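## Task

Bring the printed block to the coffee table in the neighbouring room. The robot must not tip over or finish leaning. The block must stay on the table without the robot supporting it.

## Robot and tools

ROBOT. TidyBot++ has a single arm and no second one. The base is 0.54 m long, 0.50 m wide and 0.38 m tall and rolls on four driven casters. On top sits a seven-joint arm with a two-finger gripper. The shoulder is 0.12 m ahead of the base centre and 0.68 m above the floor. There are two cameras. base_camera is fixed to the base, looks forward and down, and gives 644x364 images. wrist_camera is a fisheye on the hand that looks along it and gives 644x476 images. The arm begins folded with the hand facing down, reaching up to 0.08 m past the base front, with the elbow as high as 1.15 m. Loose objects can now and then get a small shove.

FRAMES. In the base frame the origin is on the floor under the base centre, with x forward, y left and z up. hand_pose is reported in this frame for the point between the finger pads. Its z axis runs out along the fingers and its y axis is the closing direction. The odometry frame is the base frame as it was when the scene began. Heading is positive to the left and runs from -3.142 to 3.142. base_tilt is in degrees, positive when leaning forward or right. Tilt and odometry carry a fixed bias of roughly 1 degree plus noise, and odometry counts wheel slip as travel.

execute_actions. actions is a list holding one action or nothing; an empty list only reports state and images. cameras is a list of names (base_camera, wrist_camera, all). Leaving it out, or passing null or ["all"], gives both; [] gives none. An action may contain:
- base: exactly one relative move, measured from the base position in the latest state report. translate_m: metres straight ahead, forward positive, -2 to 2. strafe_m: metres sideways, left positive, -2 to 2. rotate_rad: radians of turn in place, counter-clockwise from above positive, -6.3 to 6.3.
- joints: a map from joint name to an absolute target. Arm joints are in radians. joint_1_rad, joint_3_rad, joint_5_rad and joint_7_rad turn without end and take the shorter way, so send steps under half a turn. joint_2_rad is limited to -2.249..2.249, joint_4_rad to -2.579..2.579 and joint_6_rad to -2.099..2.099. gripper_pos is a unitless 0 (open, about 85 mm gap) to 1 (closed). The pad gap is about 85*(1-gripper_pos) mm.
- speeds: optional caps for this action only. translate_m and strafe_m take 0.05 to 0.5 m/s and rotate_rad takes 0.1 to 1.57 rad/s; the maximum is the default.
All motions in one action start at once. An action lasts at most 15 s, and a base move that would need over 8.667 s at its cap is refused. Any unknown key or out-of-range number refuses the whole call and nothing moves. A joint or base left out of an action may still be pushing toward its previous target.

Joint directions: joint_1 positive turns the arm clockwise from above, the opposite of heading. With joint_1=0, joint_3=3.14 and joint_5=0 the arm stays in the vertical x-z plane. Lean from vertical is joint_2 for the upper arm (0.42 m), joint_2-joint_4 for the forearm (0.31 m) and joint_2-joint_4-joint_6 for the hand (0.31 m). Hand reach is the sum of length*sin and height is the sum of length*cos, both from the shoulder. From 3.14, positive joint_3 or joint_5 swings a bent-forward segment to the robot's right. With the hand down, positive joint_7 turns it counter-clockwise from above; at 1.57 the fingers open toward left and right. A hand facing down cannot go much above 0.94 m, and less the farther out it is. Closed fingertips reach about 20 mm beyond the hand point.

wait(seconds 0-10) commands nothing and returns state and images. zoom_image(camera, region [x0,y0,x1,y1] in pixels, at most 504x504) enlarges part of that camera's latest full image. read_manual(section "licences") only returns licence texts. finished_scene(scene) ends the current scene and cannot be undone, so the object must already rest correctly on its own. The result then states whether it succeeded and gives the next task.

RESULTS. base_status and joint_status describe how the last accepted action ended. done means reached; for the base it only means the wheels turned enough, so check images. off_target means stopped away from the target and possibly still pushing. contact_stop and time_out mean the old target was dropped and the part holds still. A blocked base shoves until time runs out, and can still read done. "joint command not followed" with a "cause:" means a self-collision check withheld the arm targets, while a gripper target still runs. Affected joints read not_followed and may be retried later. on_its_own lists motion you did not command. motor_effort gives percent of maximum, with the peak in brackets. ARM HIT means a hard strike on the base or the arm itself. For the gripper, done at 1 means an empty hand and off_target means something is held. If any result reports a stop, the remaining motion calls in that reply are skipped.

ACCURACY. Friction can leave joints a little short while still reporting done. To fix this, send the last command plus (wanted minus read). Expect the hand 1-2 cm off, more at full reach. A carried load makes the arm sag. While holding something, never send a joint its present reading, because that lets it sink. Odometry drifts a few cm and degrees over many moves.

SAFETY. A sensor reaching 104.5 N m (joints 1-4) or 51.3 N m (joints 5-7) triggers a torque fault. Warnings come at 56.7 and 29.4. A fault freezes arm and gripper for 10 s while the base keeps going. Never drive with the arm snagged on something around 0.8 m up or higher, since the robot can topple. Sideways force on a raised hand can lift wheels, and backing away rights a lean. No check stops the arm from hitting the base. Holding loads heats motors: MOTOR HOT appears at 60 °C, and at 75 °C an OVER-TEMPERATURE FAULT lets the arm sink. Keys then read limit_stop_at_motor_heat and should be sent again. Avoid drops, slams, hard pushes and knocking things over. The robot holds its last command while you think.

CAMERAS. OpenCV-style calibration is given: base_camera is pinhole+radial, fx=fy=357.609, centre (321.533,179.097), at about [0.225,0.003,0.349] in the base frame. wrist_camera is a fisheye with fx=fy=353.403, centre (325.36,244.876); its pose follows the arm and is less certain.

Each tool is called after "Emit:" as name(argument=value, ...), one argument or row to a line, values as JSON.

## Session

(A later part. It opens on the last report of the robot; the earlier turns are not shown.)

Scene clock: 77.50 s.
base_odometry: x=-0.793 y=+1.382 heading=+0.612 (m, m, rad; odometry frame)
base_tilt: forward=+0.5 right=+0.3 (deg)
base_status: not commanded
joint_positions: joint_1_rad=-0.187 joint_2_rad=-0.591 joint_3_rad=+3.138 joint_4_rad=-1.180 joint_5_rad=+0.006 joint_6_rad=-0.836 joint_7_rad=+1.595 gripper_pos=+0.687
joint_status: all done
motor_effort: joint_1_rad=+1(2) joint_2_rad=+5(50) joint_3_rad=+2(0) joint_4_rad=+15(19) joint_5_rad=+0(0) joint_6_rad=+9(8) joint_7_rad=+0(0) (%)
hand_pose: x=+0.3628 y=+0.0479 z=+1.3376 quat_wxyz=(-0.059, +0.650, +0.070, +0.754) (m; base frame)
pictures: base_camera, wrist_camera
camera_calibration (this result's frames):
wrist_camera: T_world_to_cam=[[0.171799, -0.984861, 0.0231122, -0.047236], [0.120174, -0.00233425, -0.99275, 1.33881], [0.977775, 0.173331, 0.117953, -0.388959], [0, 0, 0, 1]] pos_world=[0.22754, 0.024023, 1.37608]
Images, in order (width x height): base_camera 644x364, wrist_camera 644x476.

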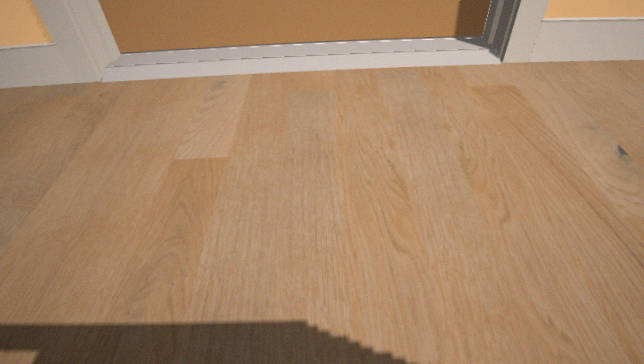

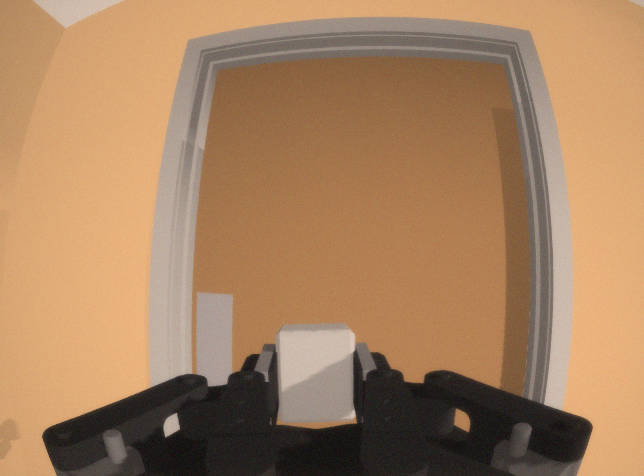

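Emit:
execute_actions(
  actions=[
    {"base":{"strafe_m":0.39},"joints":{"joint_1_rad":0.0,"joint_2_rad":0.4,"joint_4_rad":-0.75,"joint_6_rad":-1.65}},
  ],
  cameras=[],
)

Emit:
execute_actions(
  actions=[
    {"joints":{"joint_2_rad":1.2}},
  ],
  cameras=["base_camera"],
)

Emit:
execute_actions(
  actions=[
    {"base":{"translate_m":0.3},"speeds":{"translate_m":0.12}},
  ],
)

Scene clock: 81.17 s.
base_odometry: x=-1.017 y=+1.701 heading=+0.612 (m, m, rad; odometry frame)
base_tilt: forward=+0.6 right=+0.4 (deg)
base_status: done
joint_positions: joint_1_rad=-0.010 joint_2_rad=+0.388 joint_3_rad=+3.139 joint_4_rad=-0.771 joint_5_rad=+0.006 joint_6_rad=-1.614 joint_7_rad=+1.595 gripper_pos=+0.687
joint_status: all done
motor_effort: joint_1_rad=+1(2) joint_2_rad=-35(36) joint_3_rad=+1(4) joint_4_rad=+18(20) joint_5_rad=+0(1) joint_6_rad=+3(9) joint_7_rad=+0(0) (%)
hand_pose: x=+0.6783 y=+0.0060 z=+0.9065 quat_wxyz=(+0.004, +0.983, +0.017, +0.183) (m; base frame)
pictures: none
No camera images: the call's "cameras" was empty. Leave "cameras" out to get every camera's image.

Scene clock: 83.23 s.
base_odometry: x=-1.017 y=+1.701 heading=+0.612 (m, m, rad; odometry frame)
base_tilt: forward=+0.6 right=+0.4 (deg)
base_status: not commanded
joint_positions: joint_1_rad=-0.010 joint_2_rad=+1.190 joint_3_rad=+3.139 joint_4_rad=-0.763 joint_5_rad=+0.006 joint_6_rad=-1.614 joint_7_rad=+1.595 gripper_pos=+0.687
joint_status: all done
motor_effort: joint_1_rad=+1(1) joint_2_rad=-53(57) joint_3_rad=+1(0) joint_4_rad=+13(18) joint_5_rad=+0(0) joint_6_rad=-4(4) joint_7_rad=+0(0) (%)
hand_pose: x=+0.6727 y=+0.0060 z=+0.4373 quat_wxyz=(+0.000, +0.977, +0.018, -0.211) (m; base frame)
pictures: base_camera
Images, in order (width x height): base_camera 644x364.

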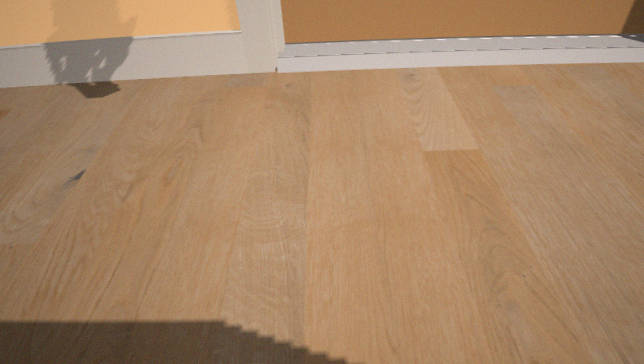

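Scene clock: 86.30 s.
base_odometry: x=-0.772 y=+1.873 heading=+0.612 (m, m, rad; odometry frame)
base_tilt: forward=+0.6 right=+0.4 (deg)
base_status: done
joint_positions: joint_1_rad=-0.007 joint_2_rad=+1.192 joint_3_rad=+3.139 joint_4_rad=-0.755 joint_5_rad=+0.006 joint_6_rad=-1.617 joint_7_rad=+1.595 gripper_pos=+0.687
joint_status: not commanded
motor_effort: joint_1_rad=+1(4) joint_2_rad=-54(56) joint_3_rad=+0(0) joint_4_rad=+14(26) joint_5_rad=+0(2) joint_6_rad=-4(7) joint_7_rad=+0(0) (%)
hand_pose: x=+0.6746 y=+0.0045 z=+0.4382 quat_wxyz=(+0.000, +0.978, +0.016, -0.210) (m; base frame)
pictures: base_camera, wrist_camera
camera_calibration (this result's frames):
wrist_camera: T_world_to_cam=[[0.0316023, -0.999494, 0.00348806, -0.0195123], [-0.900043, -0.0269399, 0.434968, 0.470981], [-0.434654, -0.0168854, -0.900439, 0.819679], [0, 0, 0, 1]] pos_world=[0.780796, 0.00702632, 0.533277]
Images, in order (width x height): base_camera 644x364, wrist_camera 644x476.

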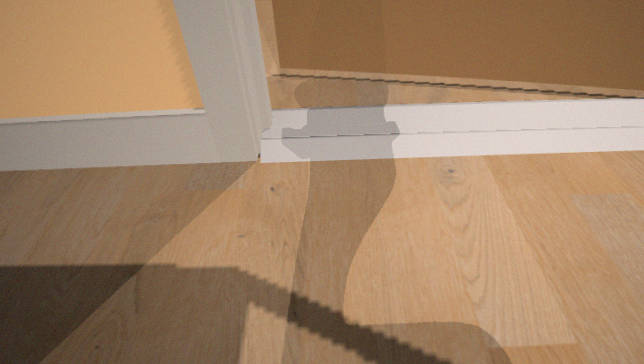

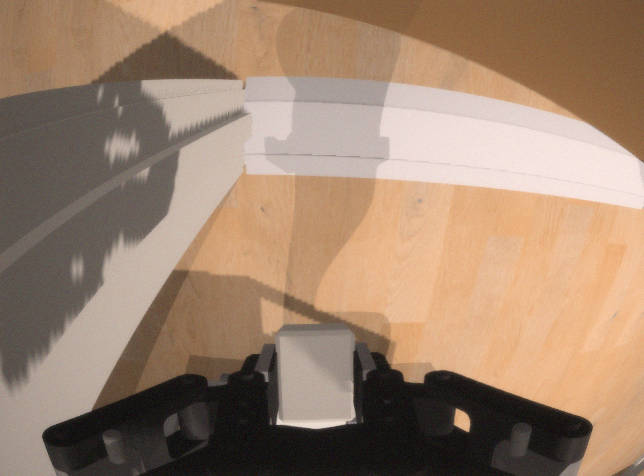

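Emit:
execute_actions(
  actions=[
    {"base":{"translate_m":0.2},"speeds":{"translate_m":0.15}},
  ],
  cameras=[],
)

Emit:
execute_actions(
  actions=[
    {"base":{"strafe_m":-0.25},"speeds":{"strafe_m":0.15}},
  ],
)

Scene clock: 88.57 s.
base_odometry: x=-0.608 y=+1.988 heading=+0.612 (m, m, rad; odometry frame)
base_tilt: forward=+0.6 right=+0.4 (deg)
base_status: done
joint_positions: joint_1_rad=-0.007 joint_2_rad=+1.191 joint_3_rad=+3.139 joint_4_rad=-0.757 joint_5_rad=+0.006 joint_6_rad=-1.621 joint_7_rad=+1.595 gripper_pos=+0.687
joint_status: not commanded
motor_effort: joint_1_rad=+1(2) joint_2_rad=-53(57) joint_3_rad=+0(0) joint_4_rad=+13(22) joint_5_rad=+0(2) joint_6_rad=-4(4) joint_7_rad=+0(0) (%)
hand_pose: x=+0.6731 y=+0.0045 z=+0.4389 quat_wxyz=(+0.000, +0.977, +0.016, -0.212) (m; base frame)
pictures: none
No camera images: the call's "cameras" was empty. Leave "cameras" out to get every camera's image.

Scene clock: 91.07 s.
base_odometry: x=-0.464 y=+1.784 heading=+0.612 (m, m, rad; odometry frame)
base_tilt: forward=+0.5 right=+0.4 (deg)
base_status: done
joint_positions: joint_1_rad=+0.003 joint_2_rad=+1.191 joint_3_rad=+3.139 joint_4_rad=-0.757 joint_5_rad=+0.006 joint_6_rad=-1.621 joint_7_rad=+1.595 gripper_pos=+0.687
joint_status: not commanded
motor_effort: joint_1_rad=+1(9) joint_2_rad=-53(59) joint_3_rad=+1(1) joint_4_rad=+14(18) joint_5_rad=+0(1) joint_6_rad=-4(4) joint_7_rad=+0(0) (%)
hand_pose: x=+0.6729 y=-0.0012 z=+0.4387 quat_wxyz=(-0.001, +0.977, +0.011, -0.212) (m; base frame)
pictures: base_camera, wrist_camera
camera_calibration (this result's frames):
wrist_camera: T_world_to_cam=[[0.0215559, -0.999761, 0.003603, -0.0184552], [-0.898095, -0.0177801, 0.439443, 0.46583], [-0.439274, -0.0127084, -0.898263, 0.821466], [0, 0, 0, 1]] pos_world=[0.779605, 0.000271263, 0.533254]
Images, in order (width x height): base_camera 644x364, wrist_camera 644x476.

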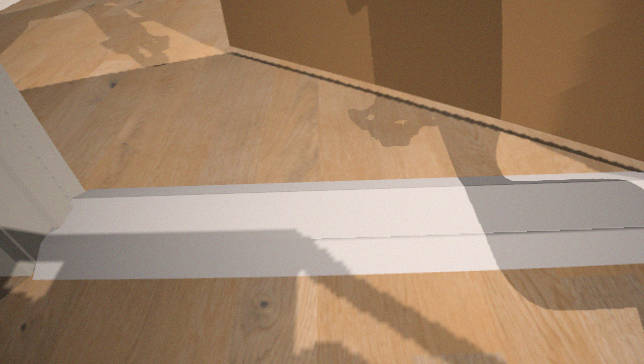

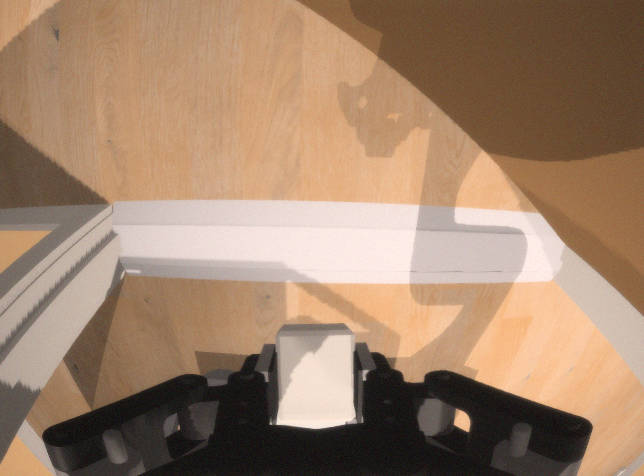

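Emit:
execute_actions(
  actions=[
    {"base":{"translate_m":0.4},"speeds":{"translate_m":0.2}},
  ],
)

Scene clock: 96.57 s.
base_odometry: x=-0.213 y=+1.959 heading=+0.615 (m, m, rad; odometry frame)
base_tilt: forward=+0.5 right=+0.3 (deg)
base_status: translate_m time_out (by the wheels' count: +0.306 of +0.400)
joint_positions: joint_1_rad=-0.001 joint_2_rad=+1.198 joint_3_rad=+3.139 joint_4_rad=-0.755 joint_5_rad=+0.007 joint_6_rad=-1.630 joint_7_rad=+1.595 gripper_pos=+0.687
joint_status: not commanded
motor_effort: joint_1_rad=+0(12) joint_2_rad=-54(72) joint_3_rad=+0(3) joint_4_rad=+14(19) joint_5_rad=+0(1) joint_6_rad=-4(8) joint_7_rad=+0(0) (%)
hand_pose: x=+0.6695 y=+0.0010 z=+0.4364 quat_wxyz=(+0.000, +0.976, +0.014, -0.219) (m; base frame)
pictures: base_camera, wrist_camera
camera_calibration (this result's frames):
wrist_camera: T_world_to_cam=[[0.0261082, -0.999651, 0.00404744, -0.0193977], [-0.891774, -0.0214608, 0.451973, 0.454143], [-0.451728, -0.0154096, -0.892023, 0.823484], [0, 0, 0, 1]] pos_world=[0.77749, 0.00304491, 0.529384]
Images, in order (width x height): base_camera 644x364, wrist_camera 644x476.

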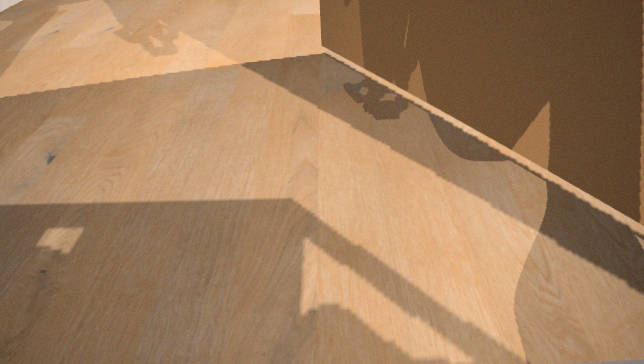

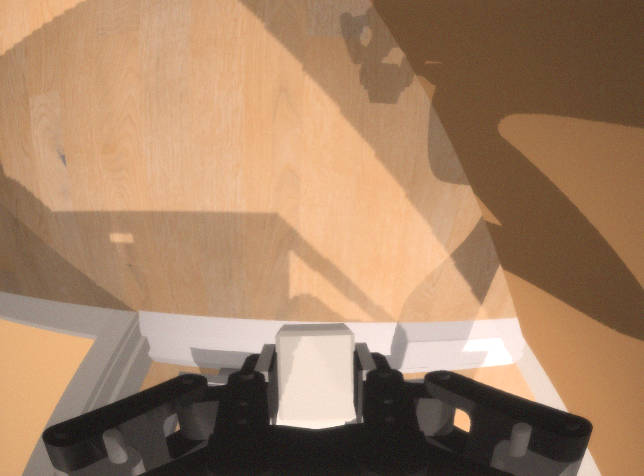

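Emit:
execute_actions(
  actions=[
    {"joints":{"joint_1_rad":0.2}},
  ],
  cameras=[],
)

Emit:
execute_actions(
  actions=[
    {"joints":{"joint_1_rad":0.45}},
  ],
  cameras=["base_camera"],
)

Emit:
execute_actions(
  actions=[
    {"base":{"translate_m":-0.5},"joints":{"joint_1_rad":0.0,"joint_2_rad":-1.0,"joint_4_rad":-1.2,"joint_6_rad":-1.7}},
  ],
)

Scene clock: 98.57 s.
base_odometry: x=-0.213 y=+1.959 heading=+0.615 (m, m, rad; odometry frame)
base_tilt: forward=+0.5 right=+0.4 (deg)
base_status: not commanded
joint_positions: joint_1_rad=+0.202 joint_2_rad=+1.198 joint_3_rad=+3.139 joint_4_rad=-0.756 joint_5_rad=+0.010 joint_6_rad=-1.630 joint_7_rad=+1.595 gripper_pos=+0.687
joint_status: all done
motor_effort: joint_1_rad=+0(13) joint_2_rad=-52(57) joint_3_rad=+0(7) joint_4_rad=+13(16) joint_5_rad=+0(7) joint_6_rad=-4(5) joint_7_rad=+0(0) (%)
hand_pose: x=+0.6577 y=-0.1108 z=+0.4363 quat_wxyz=(-0.021, +0.972, -0.085, -0.219) (m; base frame)
pictures: none
No camera images: the call's "cameras" was empty. Leave "cameras" out to get every camera's image.

Scene clock: 100.30 s.
base_odometry: x=-0.213 y=+1.959 heading=+0.616 (m, m, rad; odometry frame)
base_tilt: forward=+0.5 right=+0.4 (deg)
base_status: not commanded
joint_positions: joint_1_rad=+0.454 joint_2_rad=+1.198 joint_3_rad=+3.140 joint_4_rad=-0.757 joint_5_rad=+0.013 joint_6_rad=-1.631 joint_7_rad=+1.594 gripper_pos=+0.687
joint_status: all done
motor_effort: joint_1_rad=+1(24) joint_2_rad=-53(56) joint_3_rad=+0(7) joint_4_rad=+13(19) joint_5_rad=+1(5) joint_6_rad=-4(5) joint_7_rad=+0(0) (%)
hand_pose: x=+0.6118 y=-0.2428 z=+0.4362 quat_wxyz=(-0.047, +0.953, -0.207, -0.216) (m; base frame)
pictures: base_camera
Images, in order (width x height): base_camera 644x364.

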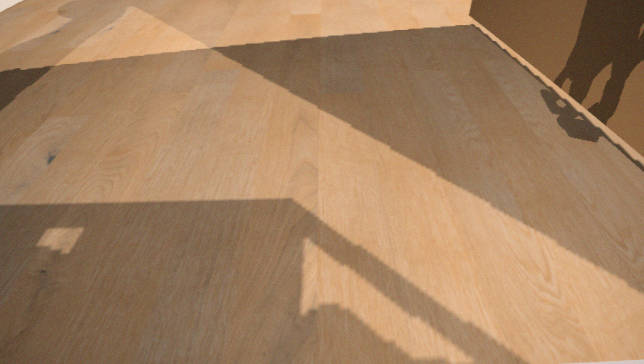

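Scene clock: 103.77 s.
base_odometry: x=-0.621 y=+1.670 heading=+0.615 (m, m, rad; odometry frame)
base_tilt: forward=+0.5 right=+0.4 (deg)
base_status: done
joint_positions: joint_1_rad=+0.013 joint_2_rad=-0.989 joint_3_rad=+3.140 joint_4_rad=-1.179 joint_5_rad=+0.013 joint_6_rad=-1.664 joint_7_rad=+1.594 gripper_pos=+0.687
joint_status: all done
motor_effort: joint_1_rad=+1(1) joint_2_rad=+24(57) joint_3_rad=+2(0) joint_4_rad=+9(17) joint_5_rad=+0(1) joint_6_rad=+8(9) joint_7_rad=+0(0) (%)
hand_pose: x=+0.1258 y=-0.0021 z=+1.1346 quat_wxyz=(+0.016, +0.800, +0.001, +0.600) (m; base frame)
pictures: base_camera, wrist_camera
camera_calibration (this result's frames):
wrist_camera: T_world_to_cam=[[-0.0277127, -0.999311, 0.02469, -0.0277444], [-0.306508, -0.0150149, -0.95175, 1.17269], [0.951465, -0.0339432, -0.305881, 0.359134], [0, 0, 0, 1]] pos_world=[0.0169667, 0.00207263, 1.22664]
Images, in order (width x height): base_camera 644x364, wrist_camera 644x476.

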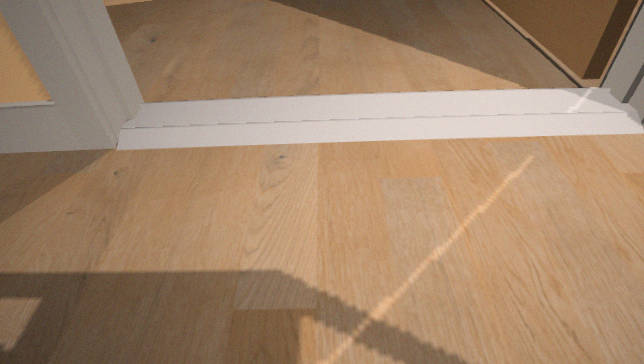

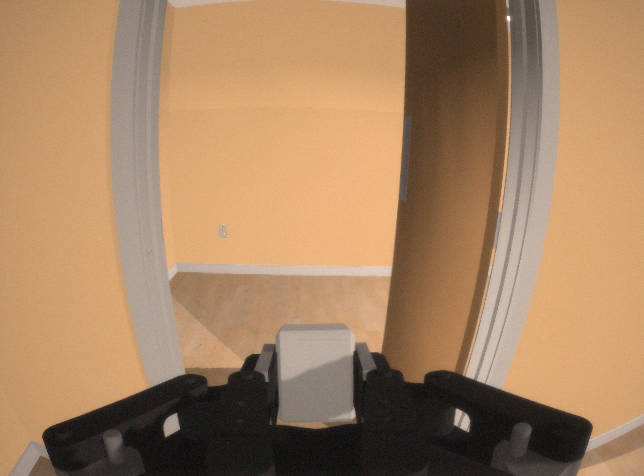

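Emit:
execute_actions(
  actions=[
    {"base":{"translate_m":2.0}},
  ],
)

Scene clock: 116.83 s.
TORQUE FAULT: joint_2_rad reached its torque limit (104.5 N m). The arm stopped for 10 seconds, dropped its targets and accepts commands again. The stop added 7.4 s to the call and to motion_time.
base_odometry: x=+1.012 y=+2.825 heading=+0.615 (m, m, rad; odometry frame)
base_tilt: forward=+0.5 right=+0.4 (deg)
base_status: done
joint_positions: joint_1_rad=+0.002 joint_2_rad=-0.958 joint_3_rad=+3.146 joint_4_rad=-1.208 joint_5_rad=+0.017 joint_6_rad=-1.699 joint_7_rad=+1.594 gripper_pos=+0.687
joint_status: not commanded
motor_effort: joint_1_rad=+1(16) joint_2_rad=+22(72) joint_3_rad=+2(16) joint_4_rad=+10(35) joint_5_rad=+0(7) joint_6_rad=+8(17) joint_7_rad=+0(0) (%)
hand_pose: x=+0.1420 y=-0.0055 z=+1.1134 quat_wxyz=(+0.013, +0.828, +0.001, +0.561) (m; base frame)
pictures: base_camera, wrist_camera
camera_calibration (this result's frames):
wrist_camera: T_world_to_cam=[[-0.0220669, -0.999528, 0.0213782, -0.0272753], [-0.395247, -0.0109193, -0.91851, 1.13304], [0.91831, -0.0287184, -0.39482, 0.44083], [0, 0, 0, 1]] pos_world=[0.0424086, -0.00223048, 1.21534]
Images, in order (width x height): base_camera 644x364, wrist_camera 644x476.

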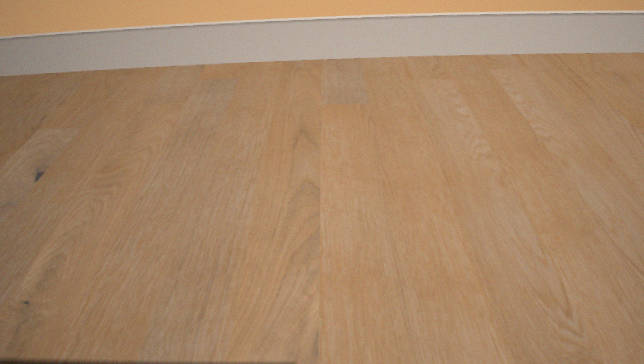

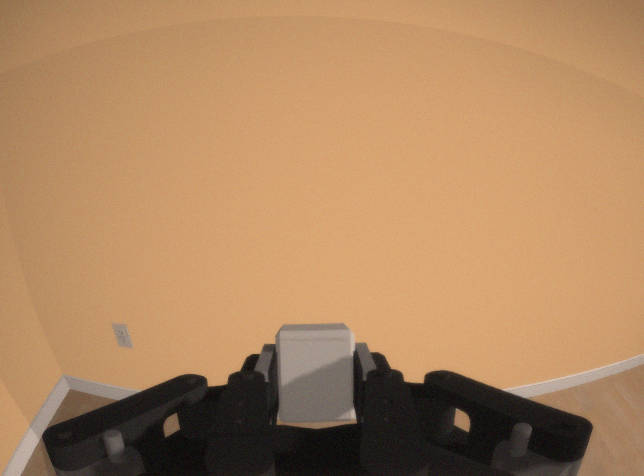

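Emit:
execute_actions(
  actions=[
    {"base":{"rotate_rad":-1.57},"joints":{"gripper_pos":1}},
  ],
)

Scene clock: 119.33 s.
base_odometry: x=+1.012 y=+2.825 heading=-0.954 (m, m, rad; odometry frame)
base_tilt: forward=+0.5 right=+0.4 (deg)
base_status: done
joint_positions: joint_1_rad=+0.002 joint_2_rad=-0.958 joint_3_rad=+3.146 joint_4_rad=-1.208 joint_5_rad=+0.017 joint_6_rad=-1.699 joint_7_rad=+1.594 gripper_pos=+0.687
joint_status: gripper_pos off_target (ended at +0.687, target +1.000)
motor_effort: joint_1_rad=+1(1) joint_2_rad=+22(23) joint_3_rad=+2(2) joint_4_rad=+10(10) joint_5_rad=+0(0) joint_6_rad=+8(8) joint_7_rad=+0(0) (%)
hand_pose: x=+0.1420 y=-0.0055 z=+1.1134 quat_wxyz=(+0.013, +0.828, +0.001, +0.561) (m; base frame)
pictures: base_camera, wrist_camera
camera_calibration (this result's frames):
wrist_camera: T_world_to_cam=[[-0.0220665, -0.999528, 0.0213782, -0.0272753], [-0.395247, -0.0109195, -0.91851, 1.13304], [0.91831, -0.028718, -0.39482, 0.44083], [0, 0, 0, 1]] pos_world=[0.0424086, -0.00223053, 1.21534]
Images, in order (width x height): base_camera 644x364, wrist_camera 644x476.

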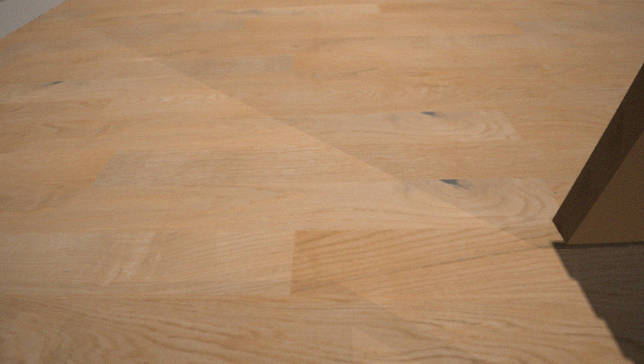

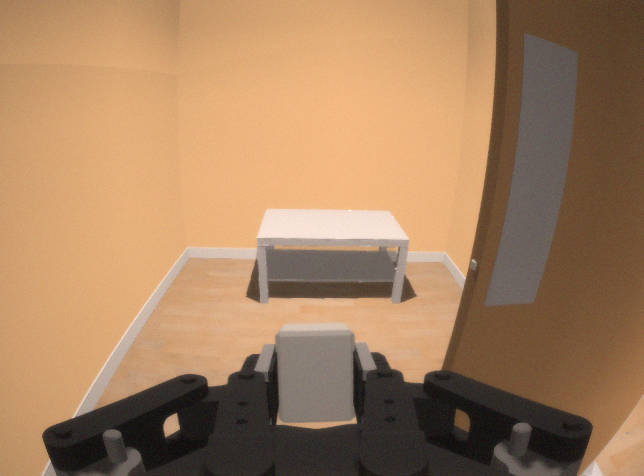

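Emit:
execute_actions(
  actions=[
    {"base":{"strafe_m":0.12}},
  ],
  cameras=[],
)

Emit:
execute_actions(
  actions=[
    {"base":{"translate_m":1.42},"joints":{"joint_2_rad":0.68,"joint_4_rad":-1.27,"joint_6_rad":-0.87}},
  ],
)

Scene clock: 121.23 s.
base_odometry: x=+1.110 y=+2.895 heading=-0.955 (m, m, rad; odometry frame)
base_tilt: forward=+0.5 right=+0.4 (deg)
base_status: done
joint_positions: joint_1_rad=+0.006 joint_2_rad=-0.958 joint_3_rad=+3.146 joint_4_rad=-1.208 joint_5_rad=+0.017 joint_6_rad=-1.699 joint_7_rad=+1.594 gripper_pos=+0.687
joint_status: not commanded
motor_effort: joint_1_rad=+1(4) joint_2_rad=+22(23) joint_3_rad=+2(4) joint_4_rad=+10(10) joint_5_rad=+0(1) joint_6_rad=+8(8) joint_7_rad=+0(0) (%)
hand_pose: x=+0.1420 y=-0.0055 z=+1.1134 quat_wxyz=(+0.014, +0.828, +0.000, +0.561) (m; base frame)
pictures: none
No camera images: the call's "cameras" was empty. Leave "cameras" out to get every camera's image.

Scene clock: 125.43 s.
base_odometry: x=+1.931 y=+1.736 heading=-0.955 (m, m, rad; odometry frame)
base_tilt: forward=+0.6 right=+0.4 (deg)
base_status: done
joint_positions: joint_1_rad=+0.006 joint_2_rad=+0.671 joint_3_rad=+3.146 joint_4_rad=-1.253 joint_5_rad=+0.017 joint_6_rad=-0.903 joint_7_rad=+1.594 gripper_pos=+0.687
joint_status: all done
motor_effort: joint_1_rad=+1(1) joint_2_rad=-46(48) joint_3_rad=+1(2) joint_4_rad=+18(20) joint_5_rad=+0(0) joint_6_rad=+3(9) joint_7_rad=+0(0) (%)
hand_pose: x=+0.7720 y=-0.0090 z=+0.6069 quat_wxyz=(+0.011, +0.988, +0.011, +0.157) (m; base frame)
pictures: base_camera, wrist_camera
camera_calibration (this result's frames):
wrist_camera: T_world_to_cam=[[0.0116355, -0.999399, 0.032648, -0.0389813], [-0.958777, -0.0204214, -0.283426, 0.966317], [0.283923, -0.0280043, -0.958438, 0.494051], [0, 0, 0, 1]] pos_world=[0.786663, -0.0053888, 0.748669]
Images, in order (width x height): base_camera 644x364, wrist_camera 644x476.

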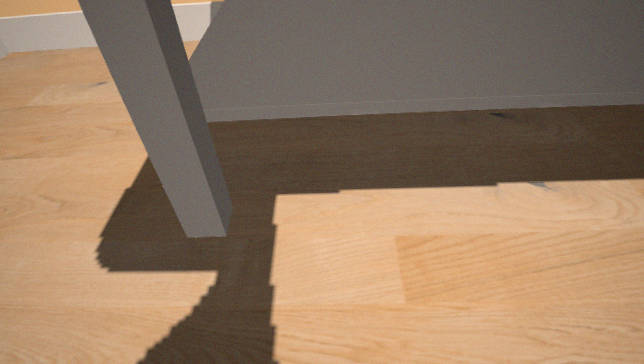

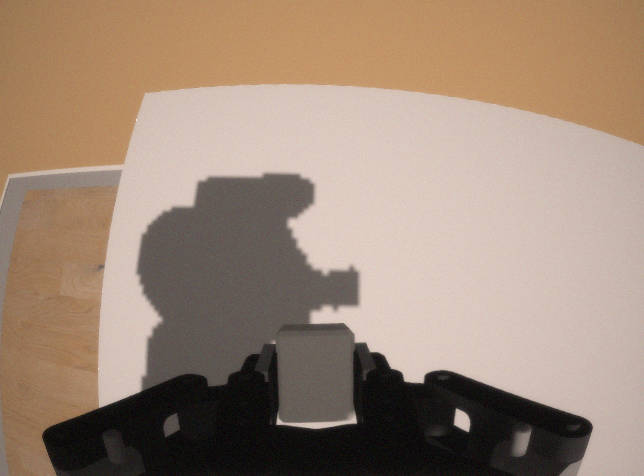

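Emit:
execute_actions(
  actions=[
    {"joints":{"joint_2_rad":0.84}},
  ],
  cameras=[],
)

Emit:
execute_actions(
  actions=[
    {"joints":{"joint_2_rad":0.87}},
  ],
  cameras=[],
)

Emit:
execute_actions(
  actions=[
    {"joints":{"joint_2_rad":0.89}},
  ],
  cameras=["wrist_camera"],
)

Scene clock: 126.97 s.
base_odometry: x=+1.931 y=+1.736 heading=-0.955 (m, m, rad; odometry frame)
base_tilt: forward=+0.5 right=+0.4 (deg)
base_status: not commanded
joint_positions: joint_1_rad=+0.006 joint_2_rad=+0.842 joint_3_rad=+3.146 joint_4_rad=-1.260 joint_5_rad=+0.017 joint_6_rad=-0.903 joint_7_rad=+1.594 gripper_pos=+0.687
joint_status: all done
motor_effort: joint_1_rad=+2(0) joint_2_rad=-47(52) joint_3_rad=+1(1) joint_4_rad=+15(18) joint_5_rad=+0(0) joint_6_rad=+1(3) joint_7_rad=+0(0) (%)
hand_pose: x=+0.7463 y=-0.0089 z=+0.4945 quat_wxyz=(+0.010, +0.998, +0.012, +0.068) (m; base frame)
pictures: none
No camera images: the call's "cameras" was empty. Leave "cameras" out to get every camera's image.

Scene clock: 127.63 s.
base_odometry: x=+1.931 y=+1.736 heading=-0.955 (m, m, rad; odometry frame)
base_tilt: forward=+0.6 right=+0.4 (deg)
base_status: not commanded
joint_positions: joint_1_rad=+0.006 joint_2_rad=+0.853 joint_3_rad=+3.146 joint_4_rad=-1.260 joint_5_rad=+0.017 joint_6_rad=-0.903 joint_7_rad=+1.594 gripper_pos=+0.687
joint_status: all done
motor_effort: joint_1_rad=+0(0) joint_2_rad=-48(49) joint_3_rad=+1(1) joint_4_rad=+15(16) joint_5_rad=+0(0) joint_6_rad=+1(1) joint_7_rad=+0(0) (%)
hand_pose: x=+0.7442 y=-0.0089 z=+0.4876 quat_wxyz=(+0.009, +0.998, +0.012, +0.063) (m; base frame)
pictures: none
No camera images: the call's "cameras" was empty. Leave "cameras" out to get every camera's image.

Scene clock: 128.20 s.
base_odometry: x=+1.931 y=+1.736 heading=-0.955 (m, m, rad; odometry frame)
base_tilt: forward=+0.6 right=+0.4 (deg)
base_status: not commanded
joint_positions: joint_1_rad=+0.006 joint_2_rad=+0.856 joint_3_rad=+3.146 joint_4_rad=-1.260 joint_5_rad=+0.017 joint_6_rad=-0.902 joint_7_rad=+1.594 gripper_pos=+0.687
joint_status: all done
motor_effort: joint_1_rad=+1(0) joint_2_rad=-43(48) joint_3_rad=+1(1) joint_4_rad=+13(15) joint_5_rad=+0(1) joint_6_rad=+1(2) joint_7_rad=+0(0) (%)
hand_pose: x=+0.7440 y=-0.0089 z=+0.4856 quat_wxyz=(+0.009, +0.998, +0.012, +0.062) (m; base frame)
pictures: wrist_camera
camera_calibration (this result's frames):
wrist_camera: T_world_to_cam=[[0.0175228, -0.999435, 0.0286885, -0.0369857], [-0.995227, -0.0201896, -0.0954741, 0.840934], [0.0959993, -0.0268786, -0.995018, 0.543364], [0, 0, 0, 1]] pos_world=[0.785406, -0.00538184, 0.622006]
Images, in order (width x height): wrist_camera 644x476.

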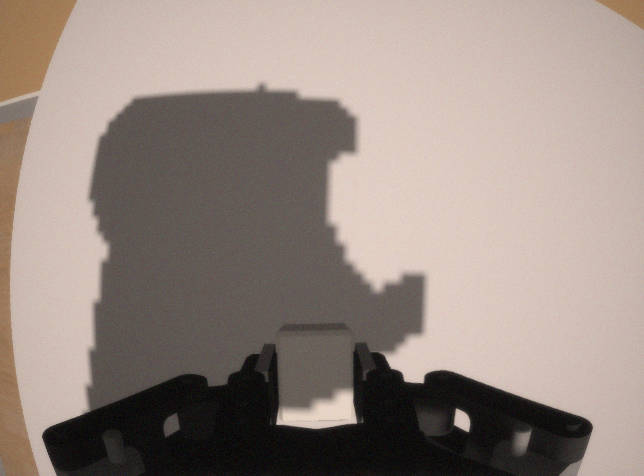

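Contact. Release and lift.

Emit:
execute_actions(
  actions=[
    {"joints":{"gripper_pos":0.3,"joint_2_rad":0.86}},
  ],
  cameras=[],
)

Emit:
execute_actions(
  actions=[
    {"joints":{"joint_2_rad":0.7,"joint_6_rad":-1.05}},
  ],
  cameras=["wrist_camera"],
)

Scene clock: 129.47 s.
base_odometry: x=+1.931 y=+1.736 heading=-0.955 (m, m, rad; odometry frame)
base_tilt: forward=+0.5 right=+0.4 (deg)
base_status: not commanded
joint_positions: joint_1_rad=+0.006 joint_2_rad=+0.856 joint_3_rad=+3.146 joint_4_rad=-1.260 joint_5_rad=+0.017 joint_6_rad=-0.902 joint_7_rad=+1.594 gripper_pos=+0.300
joint_status: all done
motor_effort: joint_1_rad=+1(0) joint_2_rad=-47(49) joint_3_rad=+1(0) joint_4_rad=+15(15) joint_5_rad=+0(0) joint_6_rad=+1(1) joint_7_rad=+0(0) (%)
hand_pose: x=+0.7439 y=-0.0089 z=+0.4856 quat_wxyz=(+0.009, +0.998, +0.012, +0.062) (m; base frame)
pictures: none
No camera images: the call's "cameras" was empty. Leave "cameras" out to get every camera's image.

Scene clock: 130.60 s.
base_odometry: x=+1.931 y=+1.736 heading=-0.955 (m, m, rad; odometry frame)
base_tilt: forward=+0.5 right=+0.4 (deg)
base_status: not commanded
joint_positions: joint_1_rad=+0.006 joint_2_rad=+0.701 joint_3_rad=+3.146 joint_4_rad=-1.260 joint_5_rad=+0.017 joint_6_rad=-1.016 joint_7_rad=+1.594 gripper_pos=+0.300
joint_status: all done
motor_effort: joint_1_rad=+1(1) joint_2_rad=-45(51) joint_3_rad=+1(1) joint_4_rad=+16(17) joint_5_rad=+0(0) joint_6_rad=+2(1) joint_7_rad=+0(0) (%)
hand_pose: x=+0.7323 y=-0.0090 z=+0.5766 quat_wxyz=(+0.010, +0.997, +0.011, +0.082) (m; base frame)
pictures: wrist_camera
camera_calibration (this result's frames):
wrist_camera: T_world_to_cam=[[0.0142793, -0.999446, 0.0300726, -0.037984], [-0.990454, -0.0182618, -0.136626, 0.858294], [0.137099, -0.0278346, -0.990166, 0.60205], [0, 0, 0, 1]] pos_world=[0.768102, -0.00553107, 0.714537]
Images, in order (width x height): wrist_camera 644x476.

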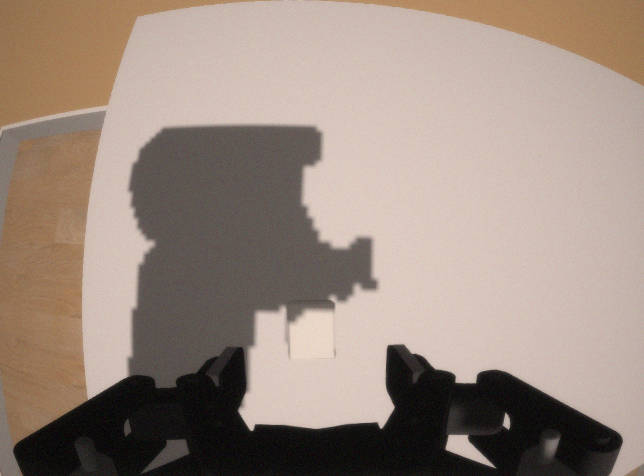

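Emit:
finished_scene(
  scene=2,
)

The scene is finished: the task was done.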